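# Move the strut channel from the rack top to the workbench

## Task

Take the steel strut channel lying on the topmost arms of the wall rack and set it down on the work bench. Then open the grippers and back the robot away. The robot must not topple or finish leaning, and the channel counts as placed only if it stays on the bench without the robot holding it up.

## Robot and tools

ROBOT. A Rainbow Robotics RB-Y1 in a physics simulation. It has a wheeled base with two drive wheels and two rear casters that cannot strafe. The base is 0.66 m long and 0.58 m wide, and its front edge sits 0.10 m ahead of the drive axle. On the base stands a folding torso (the leg bends at ankle, knee and hip), with a head and two 7-joint arms, each ending in a parallel gripper. Each arm is rated for 3 kg. A heavy load held far in front of the drive wheels can tip the robot forward, and nothing stops that.

FRAMES. The base frame has its origin on the floor midway between the drive wheels, with x forward, y to the left and z up. The reported chest, left_hand and right_hand poses are in this frame. A hand point lies midway between its finger pads; the fingers point along the hand's -z and close along its x. Printed hand positions drift from the truth, more so at long reach. Odometry is the base frame as it was at scene start. It counts wheel rotation only, so wheel slip shows up as travel. Heading runs from -3.142 to 3.142, positive to the left.

execute_actions. Argument "actions" is a list holding one action, or an empty list to just read the state and images. An action may contain:
- "base": exactly one relative command, an offset from where the base last measured itself. {"translate_m": d} drives d metres straight, forward positive, range -3 to 3. {"rotate_rad": d} turns in place, counter-clockwise (left) positive, range -3.2 to 3.2. Commands too long to finish in about 8.667 s at top speed are refused.
- "joints": a single dictionary covering both arms, torso, head and grippers, keyed by joint name. Each value is an absolute target in radians, or in metres for the grippers. Torso: torso_squat_rad 0 to 1.2 (larger lowers the chest); torso_shift_rad -0.3 to 0.6 (hips forward when positive); torso_pitch_rad -0.2 to 1.4 (forward bow when positive); torso_yaw_rad -1.5 to 1.5 (left positive). Combined torso limits: squat+shift <= 1.52; squat-shift+pitch <= 1.57; shift+0.5 pitch-0.4 squat <= 0.7; shift+0.3 pitch-0.5 squat <= 0.39. Breaking one leaves the torso part way and "off_target". Arm joints, left/right: shoulder_pitch ±2.356 (negative swings the arm forward and up); left shoulder_roll 0 to 3.141 and right -3.141 to 0 (each lifts its arm outward); shoulder_yaw ±2.094; elbow -2.617 to 0.01 (negative bends); forearm_roll ±3.141; wrist_pitch -1.57 to 1.919 (negative tips the hand forward); hand_roll ±2.705. Yaw and roll signs are the same on both arms. Grippers left_gripper_m and right_gripper_m run from 0 to 0.1 m of pad opening. head_pan_rad ±0.523 and head_tilt_rad -0.35 to 1.57 (positive looks down). Joint tolerance for "done" is ±0.02; grippers ±0.004.
- "speeds": caps for this action only. translate_m 0.05 to 0.4 m/s; rotate_rad 0.1 to 1.509 rad/s. The defaults are the upper values.
- "min_time_s": 0.1 to 8, the shortest duration for each arm and head motion.
All motions in an action start together. Joints left out may keep pushing toward older targets. An unknown key or an out-of-range value rejects the call, and nothing moves. "cameras" picks among head_camera, left_wrist_camera, right_wrist_camera or all; [] means no images. Speed caps: arm joints 1 rad/s (wrist and forearm joints 1.5), head 1.5, squat and pitch 0.3, shift 0.15, yaw 0.6, grippers 0.1 m/s.

wait(seconds 0 to 10) lets the scene run without new commands and returns state and images. zoom_image(camera, region [x0,y0,x1,y1] in pixels, at most 504x504) enlarges part of that camera's latest image. read_manual only gives licence texts. finished_scene(scene) ends the scene, cannot be undone, and reports success.

GRASPING. To hold something, command an opening at least 0.005 m narrower than the object. The resulting "off_target" is expected.

RESULT LINES. base_status and joint_status tell how each motion ended. "done" means reached (for the base, the wheels turned fully, even if they slipped). "off_target" means it stopped short and may still push. "contact_stop" means something pushed back hard. "time_out" means it ran too long. "stopped_with_arm" means the torso halted because an arm hit something. "limit_stop_at_<name>" is a built-in limit; "limit_stop_at_own_body" means a guard stopped the arm or torso before it touched the robot's body. After these stops the joint holds where it is. A contact_stop, time_out or stopped_with_arm on one member halts its whole group (the four torso joints, or the seven joints of one arm). "joint command not followed", with a "cause:" line, means the arm's targets were withheld over a self- or arm-to-arm collision check; the joints then read "not_followed", and the targets may be retried later. on_its_own lists what this call did not command; "held at" gives the held target. Motor temperature lines follow joint_positions. MOTOR HOT appears from 65 °C. At 80 °C an OVER-TEMPERATURE FAULT brakes the robot, and the interrupted keys read "limit_stop_at_motor_heat". A torque fault, caused by contact torque reaching a joint's load limit (held weight counts), freezes the robot for 10 s. Load limits: shoulders 65.8 N m, elbows 33.8, wrist joints 23.5. After any fault, resend your targets.

RECOVERY. Any stopped arm or torso may still be pressing. First back it off in a separate action, arms before torso. One exception: if both hands grip one object and the torso reports contact_stop right at the start with nothing in the way, send every arm joint its current reading, then resend the torso command.

AVOID. Never let the arms strike or squeeze each other, grippers and fingers included. The wheels keep spinning against furniture, and a bent leg can stick out past the base and shove the robot backward unseen. Avoid drops, slams and hard pushes, and don't hold loads long, since motors heat. The channel may get an occasional brief nudge. The robot holds its last command while you think.

CAMERAS. head_camera is 896x504; the wrist cameras are 644x364. Their calibrations are approximate.

Each tool is called after "Request:" in YAML: its name, and indented under it one key for each argument.

## Session

Request:
execute_actions:
  actions: []

Scene clock: 0.00 s.
Motor temperatures (°C, as the motors report them): left_arm=[31 32 35 34 35 37 36] | right_arm=[31 36 31 39 39 36 32]
base_odometry: x=+0.000 y=+0.000 heading=+0.000 (m, m, rad; odometry frame)
base_status: not commanded
joint_positions: torso_squat_rad=+0.350 torso_shift_rad=+0.000 torso_pitch_rad=-0.001 torso_yaw_rad=+0.000 left_shoulder_pitch_rad=-0.023 left_shoulder_roll_rad=+0.044 left_shoulder_yaw_rad=+0.043 left_elbow_rad=-0.287 left_forearm_roll_rad=-0.028 left_wrist_pitch_rad=-0.052 left_hand_roll_rad=+0.008 left_gripper_m=+0.099 right_shoulder_pitch_rad=-0.011 right_shoulder_roll_rad=-0.054 right_shoulder_yaw_rad=+0.042 right_elbow_rad=-0.138 right_forearm_roll_rad=+0.023 right_wrist_pitch_rad=-0.020 right_hand_roll_rad=+0.034 right_gripper_m=+0.101 head_pan_rad=+0.001 head_tilt_rad=+0.401
joint_status: not commanded
chest: x=-0.2284 y=-0.0007 z=+1.2476 quat_wxyz=(+1.000, +0.000, +0.000, +0.000) (m; base frame)
left_hand: x=-0.0611 y=+0.2574 z=+0.5846 quat_wxyz=(+0.983, +0.026, -0.180, +0.004) (m; base frame)
right_hand: x=-0.1479 y=-0.2578 z=+0.5677 quat_wxyz=(+0.995, -0.027, -0.083, +0.054) (m; base frame)
pictures: head_camera, left_wrist_camera, right_wrist_camera
Images, in order (width x height): head_camera 896x504, left_wrist_camera 644x364, right_wrist_camera 644x364.

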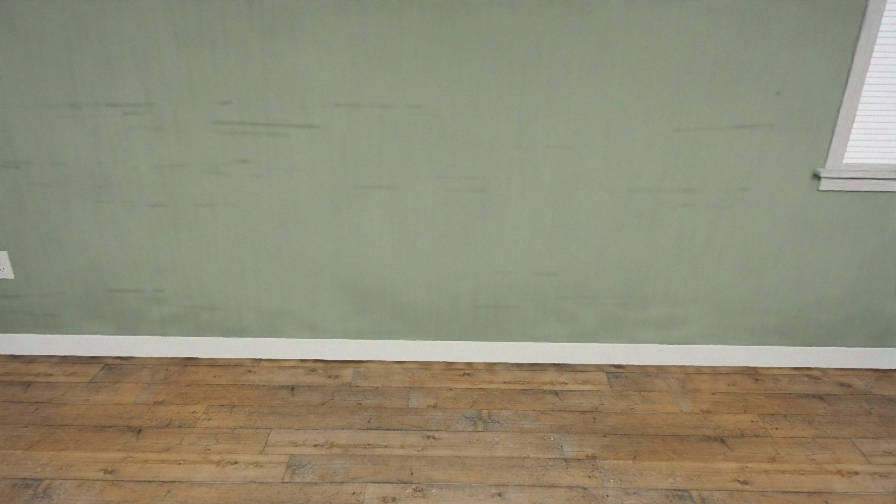

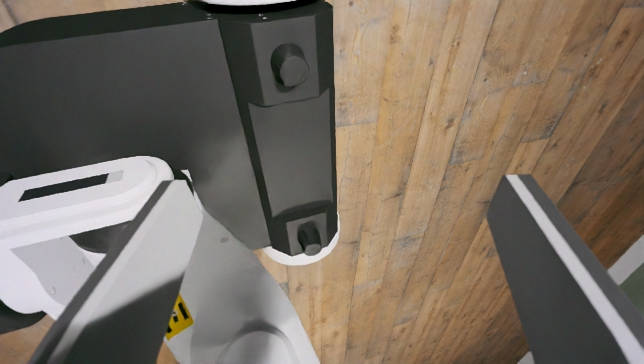

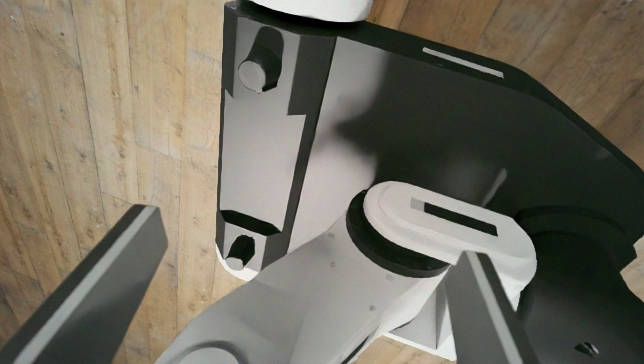

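Look around.

Request:
execute_actions:
  actions:
    - {"base":{"rotate_rad":1.5},"joints":{"head_tilt_rad":0.15}}
  cameras: ["head_camera"]

Request:
execute_actions:
  actions:
    - {"base":{"rotate_rad":1.3}}
  cameras: ["head_camera"]

Request:
execute_actions:
  actions:
    - {"base":{"rotate_rad":1.3}}
  cameras: ["head_camera"]

Request:
execute_actions:
  actions:
    - {"base":{"rotate_rad":1.2}}
  cameras: ["head_camera"]

Scene clock: 11.20 s.
Motor temperatures (°C, as the motors report them): left_arm=[31 32 35 34 35 37 36] | right_arm=[31 36 31 39 39 36 32]
base_odometry: x=+0.000 y=+0.000 heading=+1.500 (m, m, rad; odometry frame)
base_status: done
joint_positions: torso_squat_rad=+0.350 torso_shift_rad=+0.000 torso_pitch_rad=-0.001 torso_yaw_rad=+0.000 left_shoulder_pitch_rad=-0.023 left_shoulder_roll_rad=+0.044 left_shoulder_yaw_rad=+0.043 left_elbow_rad=-0.287 left_forearm_roll_rad=-0.028 left_wrist_pitch_rad=-0.052 left_hand_roll_rad=+0.008 left_gripper_m=+0.099 right_shoulder_pitch_rad=-0.011 right_shoulder_roll_rad=-0.054 right_shoulder_yaw_rad=+0.042 right_elbow_rad=-0.138 right_forearm_roll_rad=+0.023 right_wrist_pitch_rad=-0.020 right_hand_roll_rad=+0.034 right_gripper_m=+0.101 head_pan_rad=+0.001 head_tilt_rad=+0.150
joint_status: all done
chest: x=-0.2285 y=-0.0007 z=+1.2476 quat_wxyz=(+1.000, +0.000, +0.000, +0.000) (m; base frame)
left_hand: x=-0.0611 y=+0.2574 z=+0.5846 quat_wxyz=(+0.983, +0.026, -0.180, +0.004) (m; base frame)
right_hand: x=-0.1479 y=-0.2578 z=+0.5677 quat_wxyz=(+0.995, -0.027, -0.083, +0.054) (m; base frame)
pictures: head_camera
camera_calibration (this result's frames):
head_camera: T_world_to_cam=[[-0.0446391, -0.999002, 0.00167943, -0.00448514], [-0.133111, 0.00428175, -0.991092, 1.45986], [0.990095, -0.044465, -0.133169, 0.340915], [0, 0, 0, 1]] pos_world=[-0.143416, 0.00442739, 1.49226]
Images, in order (width x height): head_camera 896x504.

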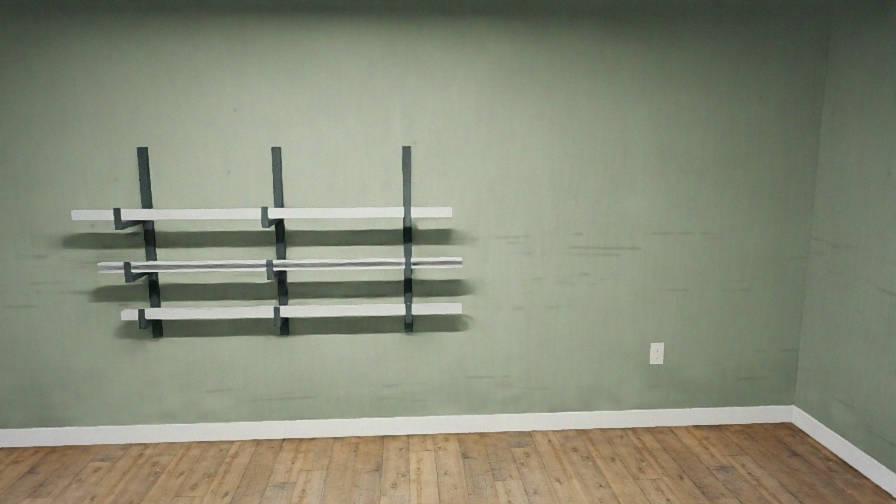

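Scene clock: 14.73 s.
Motor temperatures (°C, as the motors report them): left_arm=[31 32 35 34 35 37 36] | right_arm=[31 36 31 39 39 36 32]
base_odometry: x=+0.000 y=+0.000 heading=+2.799 (m, m, rad; odometry frame)
base_status: done
joint_positions: torso_squat_rad=+0.350 torso_shift_rad=+0.000 torso_pitch_rad=-0.001 torso_yaw_rad=+0.000 left_shoulder_pitch_rad=-0.023 left_shoulder_roll_rad=+0.044 left_shoulder_yaw_rad=+0.043 left_elbow_rad=-0.287 left_forearm_roll_rad=-0.028 left_wrist_pitch_rad=-0.052 left_hand_roll_rad=+0.008 left_gripper_m=+0.099 right_shoulder_pitch_rad=-0.011 right_shoulder_roll_rad=-0.054 right_shoulder_yaw_rad=+0.042 right_elbow_rad=-0.138 right_forearm_roll_rad=+0.023 right_wrist_pitch_rad=-0.020 right_hand_roll_rad=+0.034 right_gripper_m=+0.101 head_pan_rad=+0.001 head_tilt_rad=+0.150
joint_status: not commanded
chest: x=-0.2285 y=-0.0007 z=+1.2476 quat_wxyz=(+1.000, +0.000, +0.000, +0.000) (m; base frame)
left_hand: x=-0.0611 y=+0.2574 z=+0.5846 quat_wxyz=(+0.983, +0.026, -0.180, +0.004) (m; base frame)
right_hand: x=-0.1479 y=-0.2578 z=+0.5677 quat_wxyz=(+0.995, -0.027, -0.083, +0.054) (m; base frame)
pictures: head_camera
camera_calibration (this result's frames):
head_camera: T_world_to_cam=[[-0.044639, -0.999002, 0.0016788, -0.0044858], [-0.133118, 0.00428269, -0.991091, 1.45985], [0.990094, -0.0444648, -0.133176, 0.340917], [0, 0, 0, 1]] pos_world=[-0.143407, 0.00442536, 1.49226]
Images, in order (width x height): head_camera 896x504.

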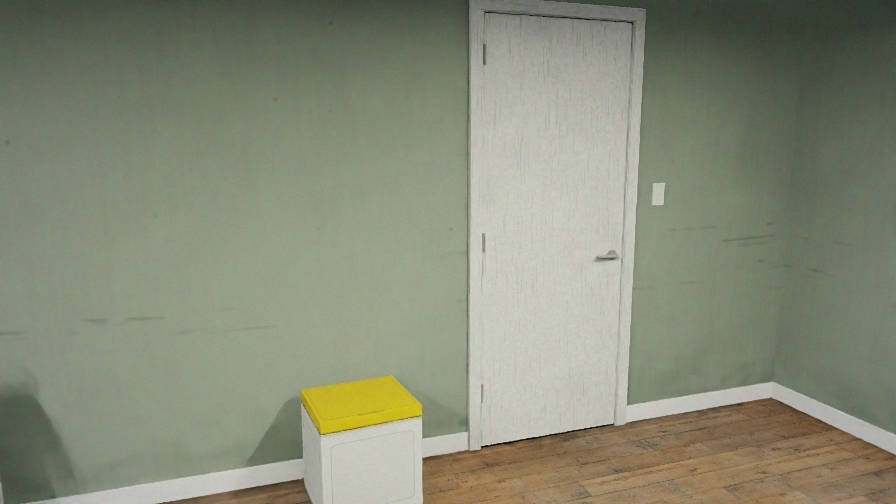

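Scene clock: 18.27 s.
Motor temperatures (°C, as the motors report them): left_arm=[31 32 35 34 35 37 36] | right_arm=[31 36 31 39 39 36 32]
base_odometry: x=+0.000 y=+0.000 heading=-2.185 (m, m, rad; odometry frame)
base_status: done
joint_positions: torso_squat_rad=+0.350 torso_shift_rad=+0.000 torso_pitch_rad=-0.001 torso_yaw_rad=+0.000 left_shoulder_pitch_rad=-0.023 left_shoulder_roll_rad=+0.044 left_shoulder_yaw_rad=+0.043 left_elbow_rad=-0.287 left_forearm_roll_rad=-0.028 left_wrist_pitch_rad=-0.052 left_hand_roll_rad=+0.008 left_gripper_m=+0.099 right_shoulder_pitch_rad=-0.011 right_shoulder_roll_rad=-0.054 right_shoulder_yaw_rad=+0.042 right_elbow_rad=-0.138 right_forearm_roll_rad=+0.023 right_wrist_pitch_rad=-0.020 right_hand_roll_rad=+0.034 right_gripper_m=+0.101 head_pan_rad=+0.001 head_tilt_rad=+0.150
joint_status: not commanded
chest: x=-0.2285 y=-0.0007 z=+1.2476 quat_wxyz=(+1.000, +0.000, +0.000, +0.000) (m; base frame)
left_hand: x=-0.0611 y=+0.2574 z=+0.5846 quat_wxyz=(+0.983, +0.026, -0.180, +0.004) (m; base frame)
right_hand: x=-0.1479 y=-0.2578 z=+0.5677 quat_wxyz=(+0.995, -0.027, -0.083, +0.054) (m; base frame)
pictures: head_camera
camera_calibration (this result's frames):
head_camera: T_world_to_cam=[[-0.0446389, -0.999002, 0.00167871, -0.004486], [-0.133119, 0.00428281, -0.991091, 1.45985], [0.990094, -0.0444647, -0.133177, 0.340917], [0, 0, 0, 1]] pos_world=[-0.143406, 0.00442495, 1.49226]
Images, in order (width x height): head_camera 896x504.

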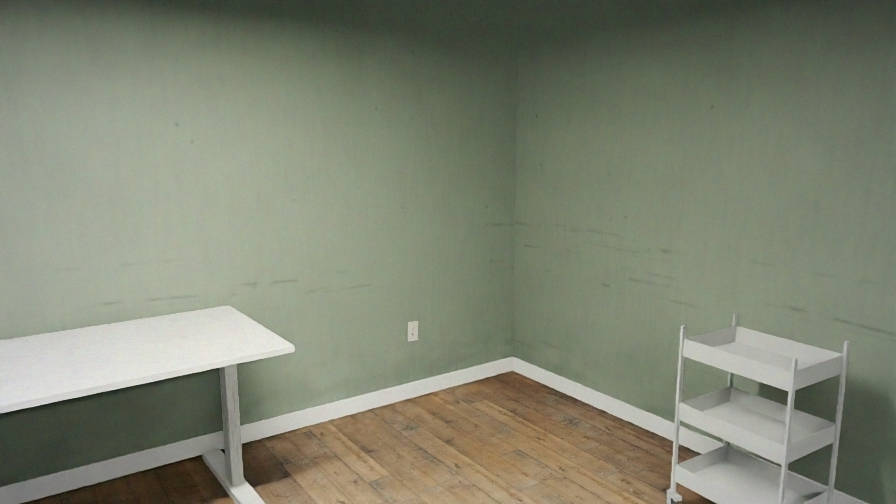

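Scene clock: 21.67 s.
Motor temperatures (°C, as the motors report them): left_arm=[31 32 35 34 35 37 36] | right_arm=[31 36 31 39 39 36 32]
base_odometry: x=+0.000 y=+0.000 heading=-0.985 (m, m, rad; odometry frame)
base_status: done
joint_positions: torso_squat_rad=+0.350 torso_shift_rad=+0.000 torso_pitch_rad=-0.001 torso_yaw_rad=+0.000 left_shoulder_pitch_rad=-0.023 left_shoulder_roll_rad=+0.044 left_shoulder_yaw_rad=+0.043 left_elbow_rad=-0.287 left_forearm_roll_rad=-0.028 left_wrist_pitch_rad=-0.052 left_hand_roll_rad=+0.008 left_gripper_m=+0.099 right_shoulder_pitch_rad=-0.011 right_shoulder_roll_rad=-0.054 right_shoulder_yaw_rad=+0.042 right_elbow_rad=-0.138 right_forearm_roll_rad=+0.023 right_wrist_pitch_rad=-0.020 right_hand_roll_rad=+0.034 right_gripper_m=+0.101 head_pan_rad=+0.001 head_tilt_rad=+0.150
joint_status: not commanded
chest: x=-0.2284 y=-0.0007 z=+1.2476 quat_wxyz=(+1.000, +0.000, +0.000, +0.000) (m; base frame)
left_hand: x=-0.0611 y=+0.2574 z=+0.5846 quat_wxyz=(+0.983, +0.026, -0.180, +0.004) (m; base frame)
right_hand: x=-0.1479 y=-0.2578 z=+0.5677 quat_wxyz=(+0.995, -0.027, -0.083, +0.054) (m; base frame)
pictures: head_camera
camera_calibration (this result's frames):
head_camera: T_world_to_cam=[[-0.0446391, -0.999002, 0.00168035, -0.00448636], [-0.133123, 0.0042814, -0.99109, 1.45985], [0.990094, -0.0444651, -0.133181, 0.340918], [0, 0, 0, 1]] pos_world=[-0.1434, 0.00442685, 1.49226]
Images, in order (width x height): head_camera 896x504.

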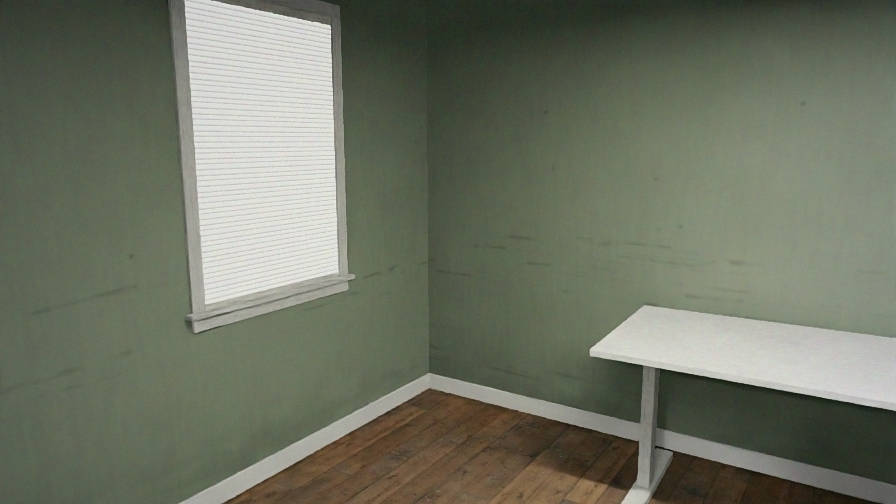

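Request:
execute_actions:
  actions:
    - {"base":{"rotate_rad":2.84}}
  cameras: []

Request:
execute_actions:
  actions:
    - {"base":{"translate_m":2.0}}
  cameras: []

Request:
execute_actions:
  actions:
    - {"base":{"rotate_rad":-0.285}}
  cameras: ["head_camera"]

Scene clock: 59.10 s.
Motor temperatures (°C, as the motors report them): left_arm=[31 32 35 34 35 37 36] | right_arm=[31 36 31 39 39 36 32]
base_odometry: x=+0.000 y=+0.000 heading=+1.855 (m, m, rad; odometry frame)
base_status: done
joint_positions: torso_squat_rad=+0.350 torso_shift_rad=+0.000 torso_pitch_rad=-0.001 torso_yaw_rad=+0.000 left_shoulder_pitch_rad=-0.023 left_shoulder_roll_rad=+0.044 left_shoulder_yaw_rad=+0.043 left_elbow_rad=-0.287 left_forearm_roll_rad=-0.028 left_wrist_pitch_rad=-0.052 left_hand_roll_rad=+0.008 left_gripper_m=+0.099 right_shoulder_pitch_rad=-0.011 right_shoulder_roll_rad=-0.054 right_shoulder_yaw_rad=+0.042 right_elbow_rad=-0.138 right_forearm_roll_rad=+0.023 right_wrist_pitch_rad=-0.020 right_hand_roll_rad=+0.034 right_gripper_m=+0.101 head_pan_rad=+0.001 head_tilt_rad=+0.150
joint_status: not commanded
chest: x=-0.2285 y=-0.0007 z=+1.2476 quat_wxyz=(+1.000, +0.000, +0.000, +0.000) (m; base frame)
left_hand: x=-0.0611 y=+0.2574 z=+0.5846 quat_wxyz=(+0.983, +0.026, -0.180, +0.004) (m; base frame)
right_hand: x=-0.1479 y=-0.2578 z=+0.5677 quat_wxyz=(+0.995, -0.027, -0.083, +0.054) (m; base frame)
pictures: none
No camera images: the call's "cameras" was empty. Leave "cameras" out to get every camera's image.

Scene clock: 65.63 s.
Motor temperatures (°C, as the motors report them): left_arm=[31 32 35 34 35 37 36] | right_arm=[31 36 31 39 39 36 32]
base_odometry: x=-0.561 y=+1.920 heading=+1.855 (m, m, rad; odometry frame)
base_status: done
joint_positions: torso_squat_rad=+0.350 torso_shift_rad=+0.000 torso_pitch_rad=-0.001 torso_yaw_rad=+0.000 left_shoulder_pitch_rad=-0.023 left_shoulder_roll_rad=+0.044 left_shoulder_yaw_rad=+0.043 left_elbow_rad=-0.287 left_forearm_roll_rad=-0.028 left_wrist_pitch_rad=-0.052 left_hand_roll_rad=+0.008 left_gripper_m=+0.099 right_shoulder_pitch_rad=-0.012 right_shoulder_roll_rad=-0.054 right_shoulder_yaw_rad=+0.042 right_elbow_rad=-0.138 right_forearm_roll_rad=+0.023 right_wrist_pitch_rad=-0.020 right_hand_roll_rad=+0.034 right_gripper_m=+0.101 head_pan_rad=+0.001 head_tilt_rad=+0.150
joint_status: not commanded
chest: x=-0.2284 y=-0.0007 z=+1.2476 quat_wxyz=(+1.000, +0.000, +0.000, +0.000) (m; base frame)
left_hand: x=-0.0611 y=+0.2574 z=+0.5846 quat_wxyz=(+0.983, +0.026, -0.180, +0.004) (m; base frame)
right_hand: x=-0.1479 y=-0.2578 z=+0.5677 quat_wxyz=(+0.995, -0.027, -0.083, +0.054) (m; base frame)
pictures: none
No camera images: the call's "cameras" was empty. Leave "cameras" out to get every camera's image.

Scene clock: 67.47 s.
Motor temperatures (°C, as the motors report them): left_arm=[31 32 35 34 35 37 36] | right_arm=[31 36 31 39 39 36 32]
base_odometry: x=-0.561 y=+1.920 heading=+1.570 (m, m, rad; odometry frame)
base_status: done
joint_positions: torso_squat_rad=+0.350 torso_shift_rad=+0.000 torso_pitch_rad=-0.001 torso_yaw_rad=+0.000 left_shoulder_pitch_rad=-0.023 left_shoulder_roll_rad=+0.044 left_shoulder_yaw_rad=+0.043 left_elbow_rad=-0.287 left_forearm_roll_rad=-0.028 left_wrist_pitch_rad=-0.052 left_hand_roll_rad=+0.008 left_gripper_m=+0.099 right_shoulder_pitch_rad=-0.012 right_shoulder_roll_rad=-0.054 right_shoulder_yaw_rad=+0.042 right_elbow_rad=-0.138 right_forearm_roll_rad=+0.023 right_wrist_pitch_rad=-0.020 right_hand_roll_rad=+0.034 right_gripper_m=+0.101 head_pan_rad=+0.001 head_tilt_rad=+0.150
joint_status: not commanded
chest: x=-0.2284 y=-0.0006 z=+1.2476 quat_wxyz=(+1.000, +0.000, +0.000, +0.000) (m; base frame)
left_hand: x=-0.0611 y=+0.2574 z=+0.5846 quat_wxyz=(+0.983, +0.026, -0.180, +0.004) (m; base frame)
right_hand: x=-0.1479 y=-0.2578 z=+0.5678 quat_wxyz=(+0.995, -0.027, -0.083, +0.054) (m; base frame)
pictures: head_camera
camera_calibration (this result's frames):
head_camera: T_world_to_cam=[[-0.0446391, -0.999002, 0.00174355, -0.00451618], [-0.133192, 0.00422177, -0.991081, 1.45984], [0.990085, -0.0444732, -0.133247, 0.340945], [0, 0, 0, 1]] pos_world=[-0.143328, 0.00448817, 1.49225]
Images, in order (width x height): head_camera 896x504.

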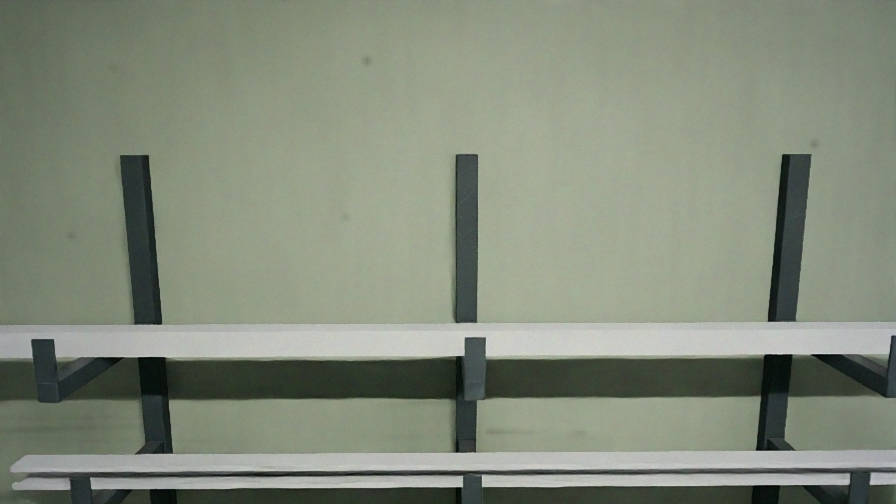

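Request:
zoom_image:
  camera: "head_camera"
  region: [0, 280, 300, 450]

Request:
zoom_image:
  camera: "head_camera"
  region: [380, 290, 580, 410]

Region (0, 280, 300, 450) of head_camera's 896x504 image, scaled by 1.680, with more detail than that image has; it fills the top 286 rows of this view, and the rest is white.

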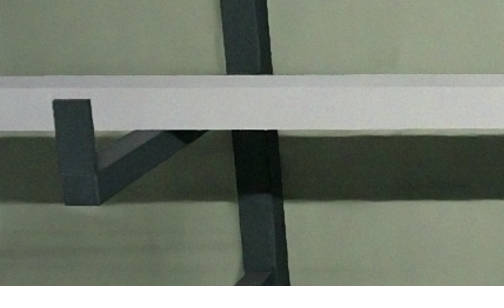

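Region (380, 290, 580, 410) of head_camera's 896x504 image, scaled by 2.520, with more detail than that image has; it fills the top 302 rows of this view, and the rest is white.

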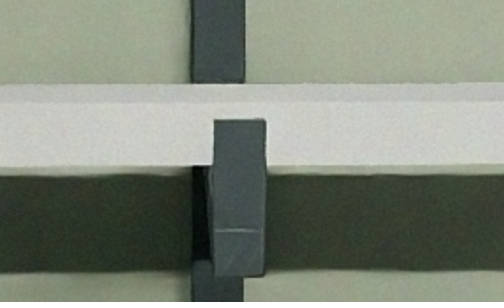

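Request:
execute_actions:
  actions:
    - {"base":{"rotate_rad":-0.045},"joints":{"torso_squat_rad":0.61,"head_tilt_rad":0.2,"left_shoulder_pitch_rad":-0.731,"left_shoulder_roll_rad":0.084,"left_shoulder_yaw_rad":0.23,"left_elbow_rad":-1.5,"left_forearm_roll_rad":0,"left_wrist_pitch_rad":0.63,"left_hand_roll_rad":0,"right_shoulder_pitch_rad":-0.731,"right_shoulder_roll_rad":-0.084,"right_shoulder_yaw_rad":-0.23,"right_elbow_rad":-1.5,"right_forearm_roll_rad":0,"right_wrist_pitch_rad":0.63,"right_hand_roll_rad":0}}

Scene clock: 178.57 s.
Motor temperatures (°C, as the motors report them): left_arm=[31 32 35 34 35 37 36] | right_arm=[31 36 31 39 39 36 32]
base_odometry: x=-0.561 y=+1.920 heading=+1.526 (m, m, rad; odometry frame)
base_status: done
joint_positions: torso_squat_rad=+0.610 torso_shift_rad=+0.000 torso_pitch_rad=-0.001 torso_yaw_rad=+0.000 left_shoulder_pitch_rad=-0.731 left_shoulder_roll_rad=+0.084 left_shoulder_yaw_rad=+0.230 left_elbow_rad=-1.500 left_forearm_roll_rad=+0.000 left_wrist_pitch_rad=+0.630 left_hand_roll_rad=+0.000 left_gripper_m=+0.099 right_shoulder_pitch_rad=-0.731 right_shoulder_roll_rad=-0.084 right_shoulder_yaw_rad=-0.230 right_elbow_rad=-1.500 right_forearm_roll_rad=+0.000 right_wrist_pitch_rad=+0.630 right_hand_roll_rad=+0.000 right_gripper_m=+0.101 head_pan_rad=+0.001 head_tilt_rad=+0.200
joint_status: all done
chest: x=-0.2284 y=-0.0006 z=+1.1637 quat_wxyz=(+1.000, +0.000, +0.000, +0.000) (m; base frame)
left_hand: x=+0.4289 y=+0.2187 z=+1.1789 quat_wxyz=(+0.707, +0.000, -0.707, -0.001) (m; base frame)
right_hand: x=+0.4289 y=-0.2200 z=+1.1788 quat_wxyz=(+0.707, +0.000, -0.707, +0.000) (m; base frame)
pictures: head_camera, left_wrist_camera, right_wrist_camera
camera_calibration (this result's frames):
head_camera: T_world_to_cam=[[-0.0444475, -0.999004, 0.0039898, -0.00734688], [-0.182403, 0.00418869, -0.983215, 1.35578], [0.982219, -0.0444292, -0.182407, 0.395248], [0, 0, 0, 1]] pos_world=[-0.141249, 0.00454207, 1.40515]
left_wrist_camera: T_world_to_cam=[[0.0595436, -0.0495256, 0.996996, -1.18397], [-0.69196, -0.721915, 0.00546491, 0.480148], [0.719476, -0.690207, -0.0772552, 0.0190866], [0, 0, 0, 1]] pos_world=[0.389009, 0.301163, 1.17926]
right_wrist_camera: T_world_to_cam=[[0.105044, -0.115351, -0.987755, 1.08733], [-0.636924, 0.754998, -0.155904, 0.661635], [0.763736, 0.645502, 0.00583851, -0.0937332], [0, 0, 0, 1]] pos_world=[0.378782, -0.313604, 1.17771]
Images, in order (width x height): head_camera 896x504, left_wrist_camera 644x364, right_wrist_camera 644x364.

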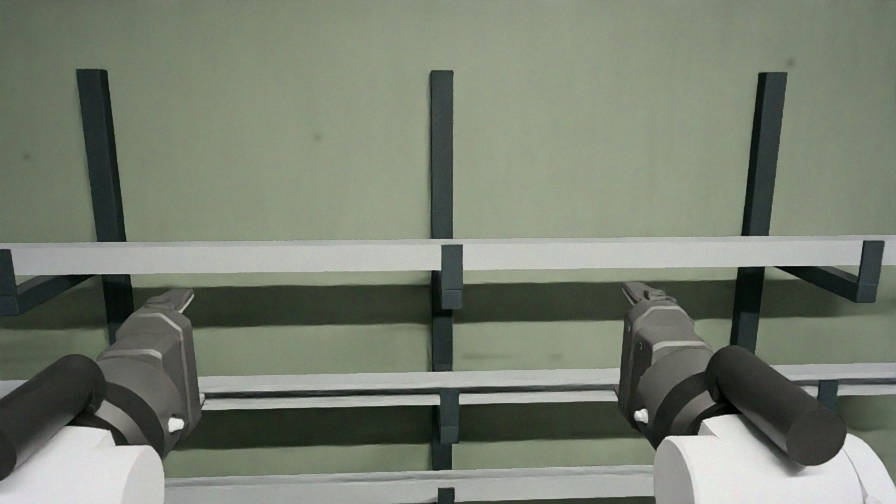

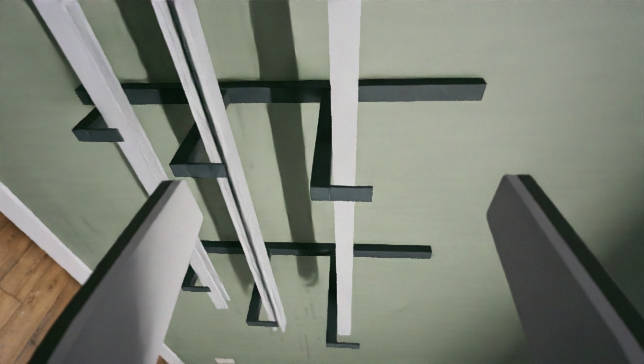

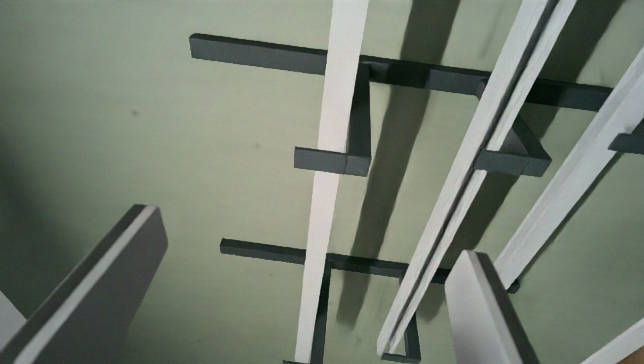

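Request:
execute_actions:
  actions:
    - {"base":{"translate_m":0.48},"joints":{"head_tilt_rad":0.45},"speeds":{"translate_m":0.3}}

Scene clock: 206.13 s.
Motor temperatures (°C, as the motors report them): left_arm=[32 32 35 34 35 37 36] | right_arm=[32 36 31 40 39 36 32]
base_odometry: x=-0.539 y=+2.399 heading=+1.526 (m, m, rad; odometry frame)
base_status: done
joint_positions: torso_squat_rad=+0.610 torso_shift_rad=+0.000 torso_pitch_rad=-0.001 torso_yaw_rad=+0.000 left_shoulder_pitch_rad=-0.731 left_shoulder_roll_rad=+0.084 left_shoulder_yaw_rad=+0.230 left_elbow_rad=-1.500 left_forearm_roll_rad=+0.000 left_wrist_pitch_rad=+0.630 left_hand_roll_rad=+0.000 left_gripper_m=+0.099 right_shoulder_pitch_rad=-0.731 right_shoulder_roll_rad=-0.084 right_shoulder_yaw_rad=-0.230 right_elbow_rad=-1.500 right_forearm_roll_rad=+0.000 right_wrist_pitch_rad=+0.630 right_hand_roll_rad=+0.000 right_gripper_m=+0.101 head_pan_rad=+0.001 head_tilt_rad=+0.450
joint_status: all done
chest: x=-0.2284 y=-0.0006 z=+1.1637 quat_wxyz=(+1.000, +0.000, +0.000, +0.000) (m; base frame)
left_hand: x=+0.4289 y=+0.2187 z=+1.1787 quat_wxyz=(+0.707, +0.000, -0.707, -0.001) (m; base frame)
right_hand: x=+0.4289 y=-0.2201 z=+1.1785 quat_wxyz=(+0.707, +0.000, -0.707, +0.000) (m; base frame)
pictures: head_camera, left_wrist_camera, right_wrist_camera
camera_calibration (this result's frames):
head_camera: T_world_to_cam=[[-0.0419319, -0.999008, 0.0150026, -0.0218385], [-0.420066, 0.00400351, -0.907485, 1.20342], [0.906524, -0.0443546, -0.419817, 0.703343], [0, 0, 0, 1]] pos_world=[-0.132997, 0.00456174, 1.38769]
left_wrist_camera: T_world_to_cam=[[0.0598597, -0.0494574, 0.996981, -1.18391], [-0.691901, -0.72197, 0.00572752, 0.479877], [0.719507, -0.690154, -0.0774365, 0.0192901], [0, 0, 0, 1]] pos_world=[0.389016, 0.301217, 1.17908]
right_wrist_camera: T_world_to_cam=[[0.104588, -0.115237, -0.987817, 1.08735], [-0.636903, 0.755094, -0.155522, 0.661213], [0.763816, 0.645409, 0.00557897, -0.0934354], [0, 0, 0, 1]] pos_world=[0.378772, -0.31367, 1.17746]
Images, in order (width x height): head_camera 896x504, left_wrist_camera 644x364, right_wrist_camera 644x364.

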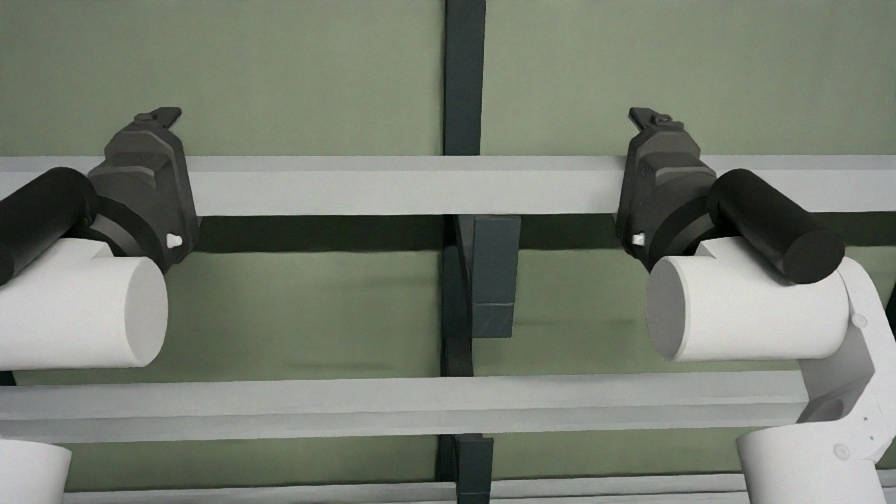

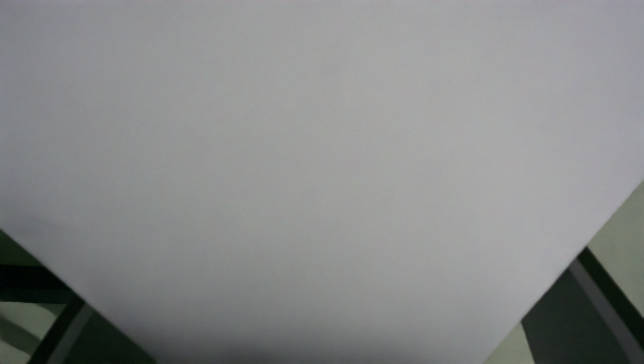

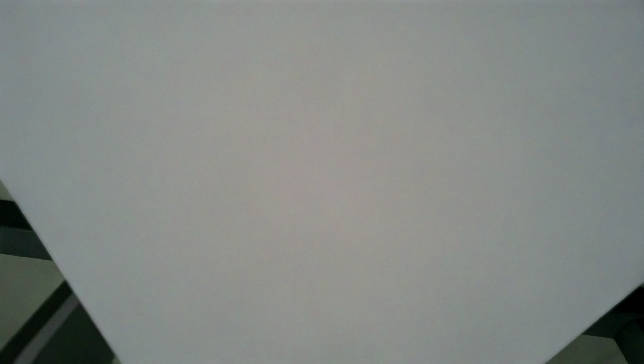

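Request:
zoom_image:
  camera: "head_camera"
  region: [60, 80, 300, 260]

Request:
zoom_image:
  camera: "head_camera"
  region: [560, 80, 800, 260]

Region (60, 80, 300, 260) of head_camera's 896x504 image, scaled by 2.100, with more detail than that image has; it fills the top 378 rows of this view, and the rest is white.

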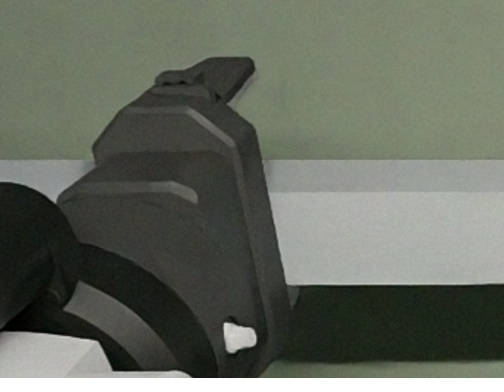

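Region (560, 80, 800, 260) of head_camera's 896x504 image, scaled by 2.100, with more detail than that image has; it fills the top 378 rows of this view, and the rest is white.

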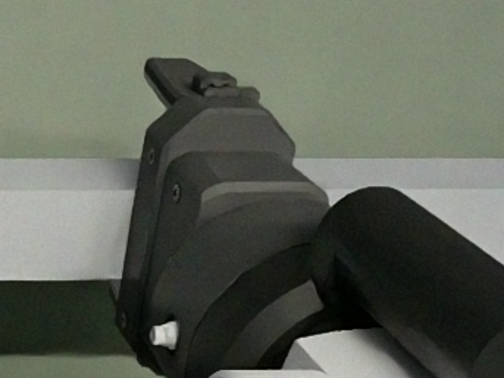

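Request:
execute_actions:
  actions:
    - {"joints":{"left_gripper_m":0.06,"right_gripper_m":0.06}}

Scene clock: 248.53 s.
Motor temperatures (°C, as the motors report them): left_arm=[32 32 35 34 35 38 36] | right_arm=[32 36 31 40 39 36 32]
base_odometry: x=-0.539 y=+2.399 heading=+1.526 (m, m, rad; odometry frame)
base_status: not commanded
joint_positions: torso_squat_rad=+0.610 torso_shift_rad=+0.000 torso_pitch_rad=-0.001 torso_yaw_rad=+0.000 left_shoulder_pitch_rad=-0.731 left_shoulder_roll_rad=+0.084 left_shoulder_yaw_rad=+0.230 left_elbow_rad=-1.500 left_forearm_roll_rad=+0.000 left_wrist_pitch_rad=+0.630 left_hand_roll_rad=+0.000 left_gripper_m=+0.060 right_shoulder_pitch_rad=-0.731 right_shoulder_roll_rad=-0.084 right_shoulder_yaw_rad=-0.230 right_elbow_rad=-1.500 right_forearm_roll_rad=+0.000 right_wrist_pitch_rad=+0.630 right_hand_roll_rad=+0.000 right_gripper_m=+0.060 head_pan_rad=+0.001 head_tilt_rad=+0.450
joint_status: all done
chest: x=-0.2284 y=-0.0006 z=+1.1637 quat_wxyz=(+1.000, +0.000, +0.000, +0.000) (m; base frame)
left_hand: x=+0.4289 y=+0.2187 z=+1.1787 quat_wxyz=(+0.707, +0.000, -0.707, -0.001) (m; base frame)
right_hand: x=+0.4289 y=-0.2201 z=+1.1785 quat_wxyz=(+0.707, +0.000, -0.707, +0.000) (m; base frame)
pictures: head_camera, left_wrist_camera, right_wrist_camera
camera_calibration (this result's frames):
head_camera: T_world_to_cam=[[-0.0419316, -0.999008, 0.0150027, -0.0218385], [-0.420066, 0.00400333, -0.907485, 1.20342], [0.906524, -0.0443544, -0.419817, 0.703343], [0, 0, 0, 1]] pos_world=[-0.132997, 0.00456187, 1.38769]
left_wrist_camera: T_world_to_cam=[[0.0598598, -0.0494567, 0.996981, -1.18391], [-0.6919, -0.72197, 0.00572806, 0.479877], [0.719507, -0.690154, -0.0774362, 0.0192898], [0, 0, 0, 1]] pos_world=[0.389016, 0.301217, 1.17908]
right_wrist_camera: T_world_to_cam=[[0.104584, -0.115237, -0.987817, 1.08735], [-0.636904, 0.755094, -0.155519, 0.66121], [0.763816, 0.64541, 0.0055756, -0.0934321], [0, 0, 0, 1]] pos_world=[0.378773, -0.31367, 1.17746]
Images, in order (width x height): head_camera 896x504, left_wrist_camera 644x364, right_wrist_camera 644x364.

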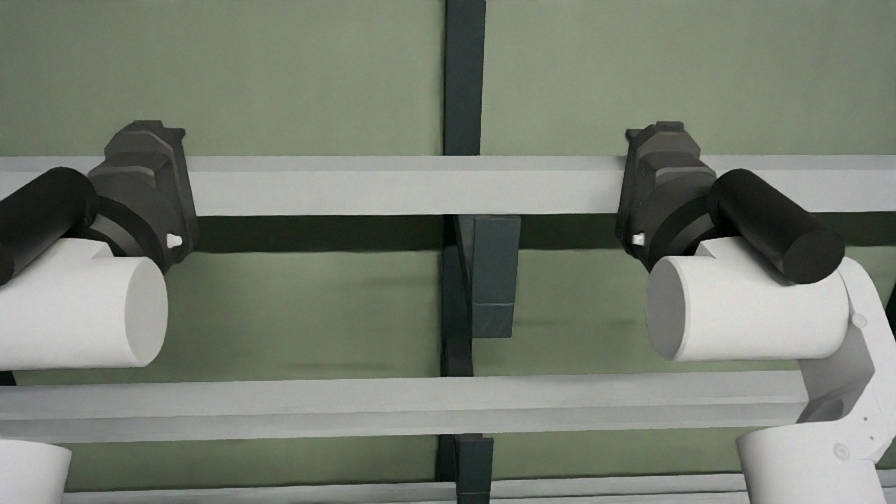

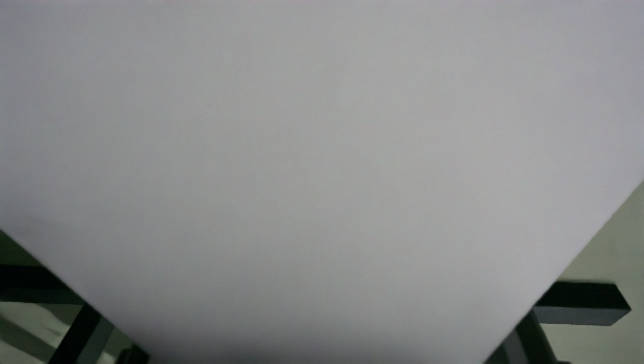

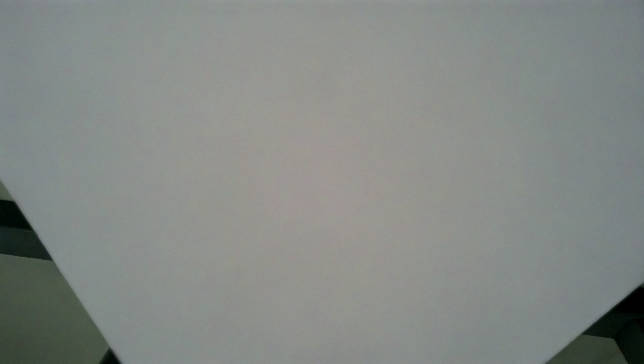

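Close.

Request:
execute_actions:
  actions:
    - {"joints":{"left_gripper_m":0.03,"right_gripper_m":0.03}}
  cameras: ["head_camera"]

Scene clock: 256.27 s.
Motor temperatures (°C, as the motors report them): left_arm=[32 32 35 35 35 38 36] | right_arm=[32 36 31 40 39 36 32]
base_odometry: x=-0.539 y=+2.399 heading=+1.526 (m, m, rad; odometry frame)
base_status: not commanded
joint_positions: torso_squat_rad=+0.610 torso_shift_rad=+0.000 torso_pitch_rad=+0.000 torso_yaw_rad=+0.000 left_shoulder_pitch_rad=-0.730 left_shoulder_roll_rad=+0.084 left_shoulder_yaw_rad=+0.230 left_elbow_rad=-1.499 left_forearm_roll_rad=+0.000 left_wrist_pitch_rad=+0.630 left_hand_roll_rad=+0.000 left_gripper_m=+0.041 right_shoulder_pitch_rad=-0.730 right_shoulder_roll_rad=-0.084 right_shoulder_yaw_rad=-0.230 right_elbow_rad=-1.499 right_forearm_roll_rad=+0.000 right_wrist_pitch_rad=+0.631 right_hand_roll_rad=+0.000 right_gripper_m=+0.042 head_pan_rad=+0.001 head_tilt_rad=+0.450
joint_status: left_gripper_m off_target (ended at +0.041, target +0.030); right_gripper_m off_target (ended at +0.042, target +0.030)
chest: x=-0.2280 y=-0.0006 z=+1.1637 quat_wxyz=(+1.000, +0.000, +0.000, +0.000) (m; base frame)
left_hand: x=+0.4294 y=+0.2189 z=+1.1770 quat_wxyz=(+0.708, +0.000, -0.706, +0.000) (m; base frame)
right_hand: x=+0.4293 y=-0.2203 z=+1.1766 quat_wxyz=(+0.708, +0.000, -0.706, +0.000) (m; base frame)
pictures: head_camera
camera_calibration (this result's frames):
head_camera: T_world_to_cam=[[-0.0419197, -0.999008, 0.0150164, -0.0218427], [-0.420699, 0.00401685, -0.907191, 1.20311], [0.906231, -0.0443466, -0.420451, 0.703686], [0, 0, 0, 1]] pos_world=[-0.132469, 0.00455232, 1.38765]
Images, in order (width x height): head_camera 896x504.

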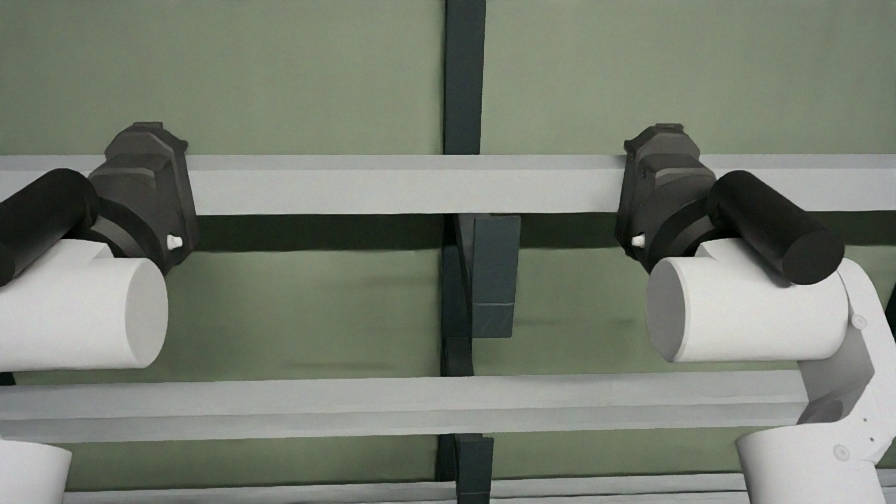

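Gripped. Lift.

Request:
execute_actions:
  actions:
    - {"joints":{"torso_squat_rad":0.2}}

Scene clock: 262.77 s.
Motor temperatures (°C, as the motors report them): left_arm=[32 32 35 35 35 38 36] | right_arm=[32 36 31 41 39 36 32]
base_odometry: x=-0.539 y=+2.399 heading=+1.526 (m, m, rad; odometry frame)
base_status: not commanded
joint_positions: torso_squat_rad=+0.200 torso_shift_rad=+0.000 torso_pitch_rad=+0.001 torso_yaw_rad=+0.000 left_shoulder_pitch_rad=-0.728 left_shoulder_roll_rad=+0.083 left_shoulder_yaw_rad=+0.230 left_elbow_rad=-1.498 left_forearm_roll_rad=+0.000 left_wrist_pitch_rad=+0.631 left_hand_roll_rad=+0.000 left_gripper_m=+0.040 right_shoulder_pitch_rad=-0.727 right_shoulder_roll_rad=-0.083 right_shoulder_yaw_rad=-0.230 right_elbow_rad=-1.497 right_forearm_roll_rad=+0.000 right_wrist_pitch_rad=+0.631 right_hand_roll_rad=+0.000 right_gripper_m=+0.042 head_pan_rad=+0.001 head_tilt_rad=+0.450
joint_status: all done
chest: x=-0.2273 y=-0.0007 z=+1.2760 quat_wxyz=(+1.000, +0.000, +0.001, +0.000) (m; base frame)
left_hand: x=+0.4301 y=+0.2189 z=+1.2867 quat_wxyz=(+0.710, +0.000, -0.704, +0.000) (m; base frame)
right_hand: x=+0.4301 y=-0.2205 z=+1.2854 quat_wxyz=(+0.711, +0.001, -0.704, +0.000) (m; base frame)
pictures: head_camera, left_wrist_camera, right_wrist_camera
camera_calibration (this result's frames):
head_camera: T_world_to_cam=[[-0.0418989, -0.999009, 0.0150314, -0.0236139], [-0.421882, 0.00405233, -0.906642, 1.30431], [0.905682, -0.0443288, -0.421633, 0.751652], [0, 0, 0, 1]] pos_world=[-0.131483, 0.00444386, 1.49982]
left_wrist_camera: T_world_to_cam=[[0.0678099, -0.0491863, 0.996485, -1.29449], [-0.691515, -0.722272, 0.0114058, 0.472791], [0.719172, -0.689858, -0.0829903, 0.0341115], [0, 0, 0, 1]] pos_world=[0.39019, 0.301345, 1.28738]
right_wrist_camera: T_world_to_cam=[[0.0945656, -0.11442, -0.988921, 1.19866], [-0.638025, 0.755574, -0.148433, 0.670413], [0.764187, 0.644993, -0.00155178, -0.0857664], [0, 0, 0, 1]] pos_world=[0.37993, -0.314077, 1.28476]
Images, in order (width x height): head_camera 896x504, left_wrist_camera 644x364, right_wrist_camera 644x364.

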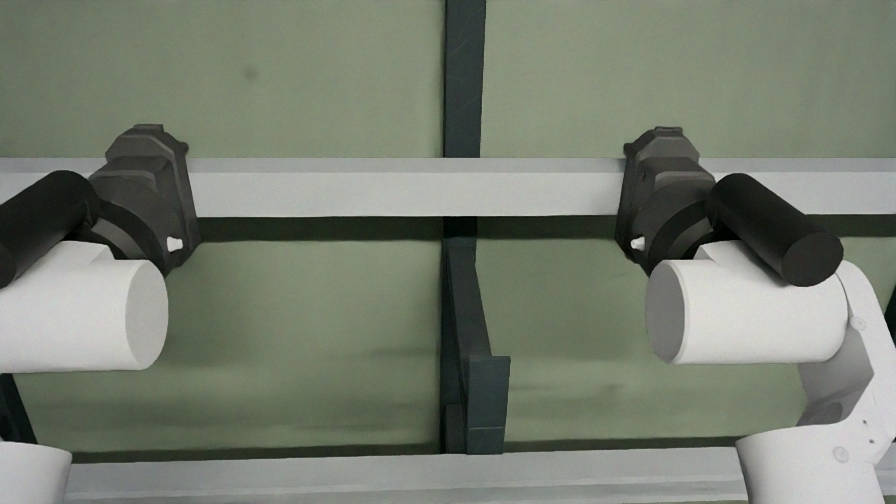

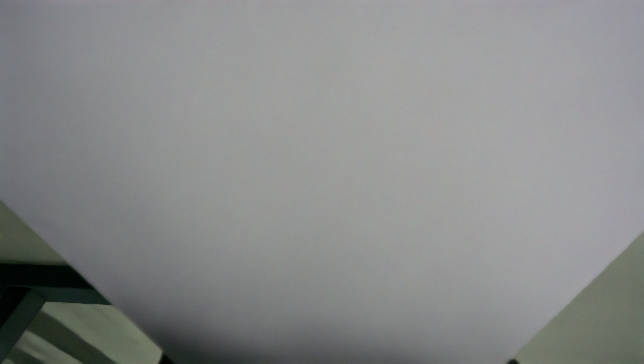

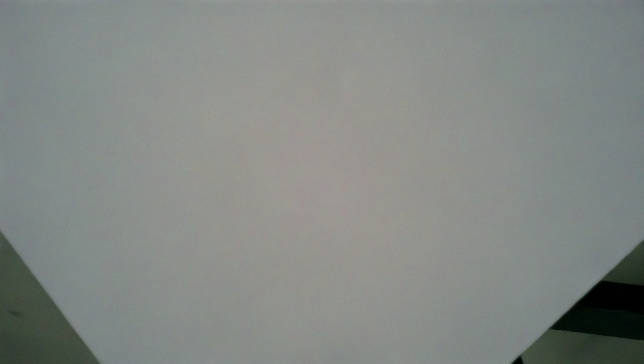

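Request:
execute_actions:
  actions:
    - {"joints":{"torso_squat_rad":0.03}}
  cameras: []

Request:
execute_actions:
  actions:
    - {"base":{"translate_m":-0.35},"speeds":{"translate_m":0.15}}
  cameras: ["head_camera"]

Scene clock: 277.57 s.
Motor temperatures (°C, as the motors report them): left_arm=[33 32 35 36 35 38 36] | right_arm=[33 36 31 42 39 38 32]
base_odometry: x=-0.539 y=+2.399 heading=+1.526 (m, m, rad; odometry frame)
base_status: not commanded
joint_positions: torso_squat_rad=+0.030 torso_shift_rad=+0.000 torso_pitch_rad=+0.001 torso_yaw_rad=+0.000 left_shoulder_pitch_rad=-0.728 left_shoulder_roll_rad=+0.083 left_shoulder_yaw_rad=+0.230 left_elbow_rad=-1.498 left_forearm_roll_rad=+0.000 left_wrist_pitch_rad=+0.631 left_hand_roll_rad=+0.000 left_gripper_m=+0.040 right_shoulder_pitch_rad=-0.727 right_shoulder_roll_rad=-0.083 right_shoulder_yaw_rad=-0.230 right_elbow_rad=-1.497 right_forearm_roll_rad=+0.000 right_wrist_pitch_rad=+0.631 right_hand_roll_rad=+0.000 right_gripper_m=+0.042 head_pan_rad=+0.001 head_tilt_rad=+0.450
joint_status: all done
chest: x=-0.2273 y=-0.0007 z=+1.2896 quat_wxyz=(+1.000, +0.000, +0.001, +0.000) (m; base frame)
left_hand: x=+0.4302 y=+0.2189 z=+1.3003 quat_wxyz=(+0.710, +0.000, -0.704, +0.000) (m; base frame)
right_hand: x=+0.4301 y=-0.2205 z=+1.2989 quat_wxyz=(+0.711, +0.001, -0.704, +0.000) (m; base frame)
pictures: none
No camera images: the call's "cameras" was empty. Leave "cameras" out to get every camera's image.

Scene clock: 280.90 s.
Motor temperatures (°C, as the motors report them): left_arm=[33 32 35 36 35 38 36] | right_arm=[33 36 31 42 39 38 32]
base_odometry: x=-0.555 y=+2.049 heading=+1.525 (m, m, rad; odometry frame)
base_status: done
joint_positions: torso_squat_rad=+0.030 torso_shift_rad=+0.000 torso_pitch_rad=+0.001 torso_yaw_rad=+0.000 left_shoulder_pitch_rad=-0.728 left_shoulder_roll_rad=+0.083 left_shoulder_yaw_rad=+0.230 left_elbow_rad=-1.498 left_forearm_roll_rad=+0.000 left_wrist_pitch_rad=+0.631 left_hand_roll_rad=+0.000 left_gripper_m=+0.040 right_shoulder_pitch_rad=-0.727 right_shoulder_roll_rad=-0.083 right_shoulder_yaw_rad=-0.230 right_elbow_rad=-1.497 right_forearm_roll_rad=+0.000 right_wrist_pitch_rad=+0.631 right_hand_roll_rad=+0.000 right_gripper_m=+0.042 head_pan_rad=+0.001 head_tilt_rad=+0.450
joint_status: not commanded
chest: x=-0.2273 y=-0.0007 z=+1.2896 quat_wxyz=(+1.000, +0.000, +0.001, +0.000) (m; base frame)
left_hand: x=+0.4301 y=+0.2189 z=+1.3002 quat_wxyz=(+0.710, +0.000, -0.704, +0.000) (m; base frame)
right_hand: x=+0.4301 y=-0.2206 z=+1.2989 quat_wxyz=(+0.711, +0.001, -0.704, +0.000) (m; base frame)
pictures: head_camera
camera_calibration (this result's frames):
head_camera: T_world_to_cam=[[-0.0418948, -0.999009, 0.0150192, -0.0238191], [-0.421849, 0.00406009, -0.906657, 1.31668], [0.905698, -0.0443201, -0.421601, 0.757358], [0, 0, 0, 1]] pos_world=[-0.131494, 0.00442477, 1.51344]
Images, in order (width x height): head_camera 896x504.

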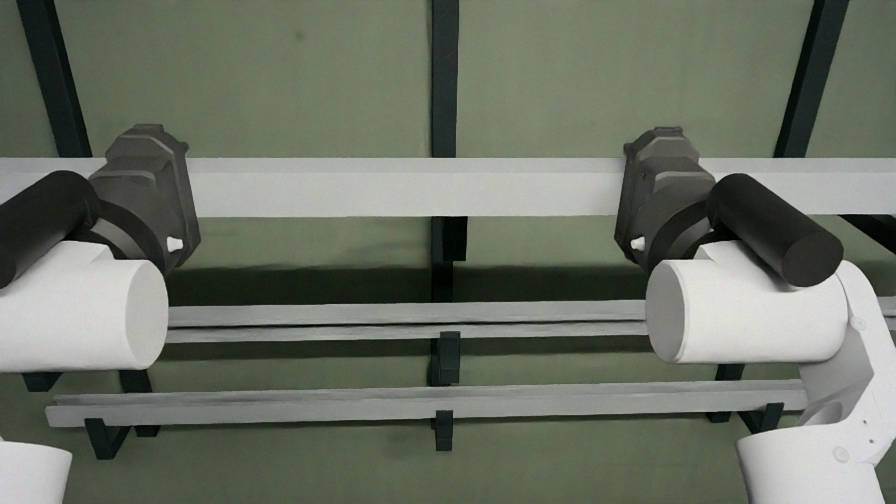

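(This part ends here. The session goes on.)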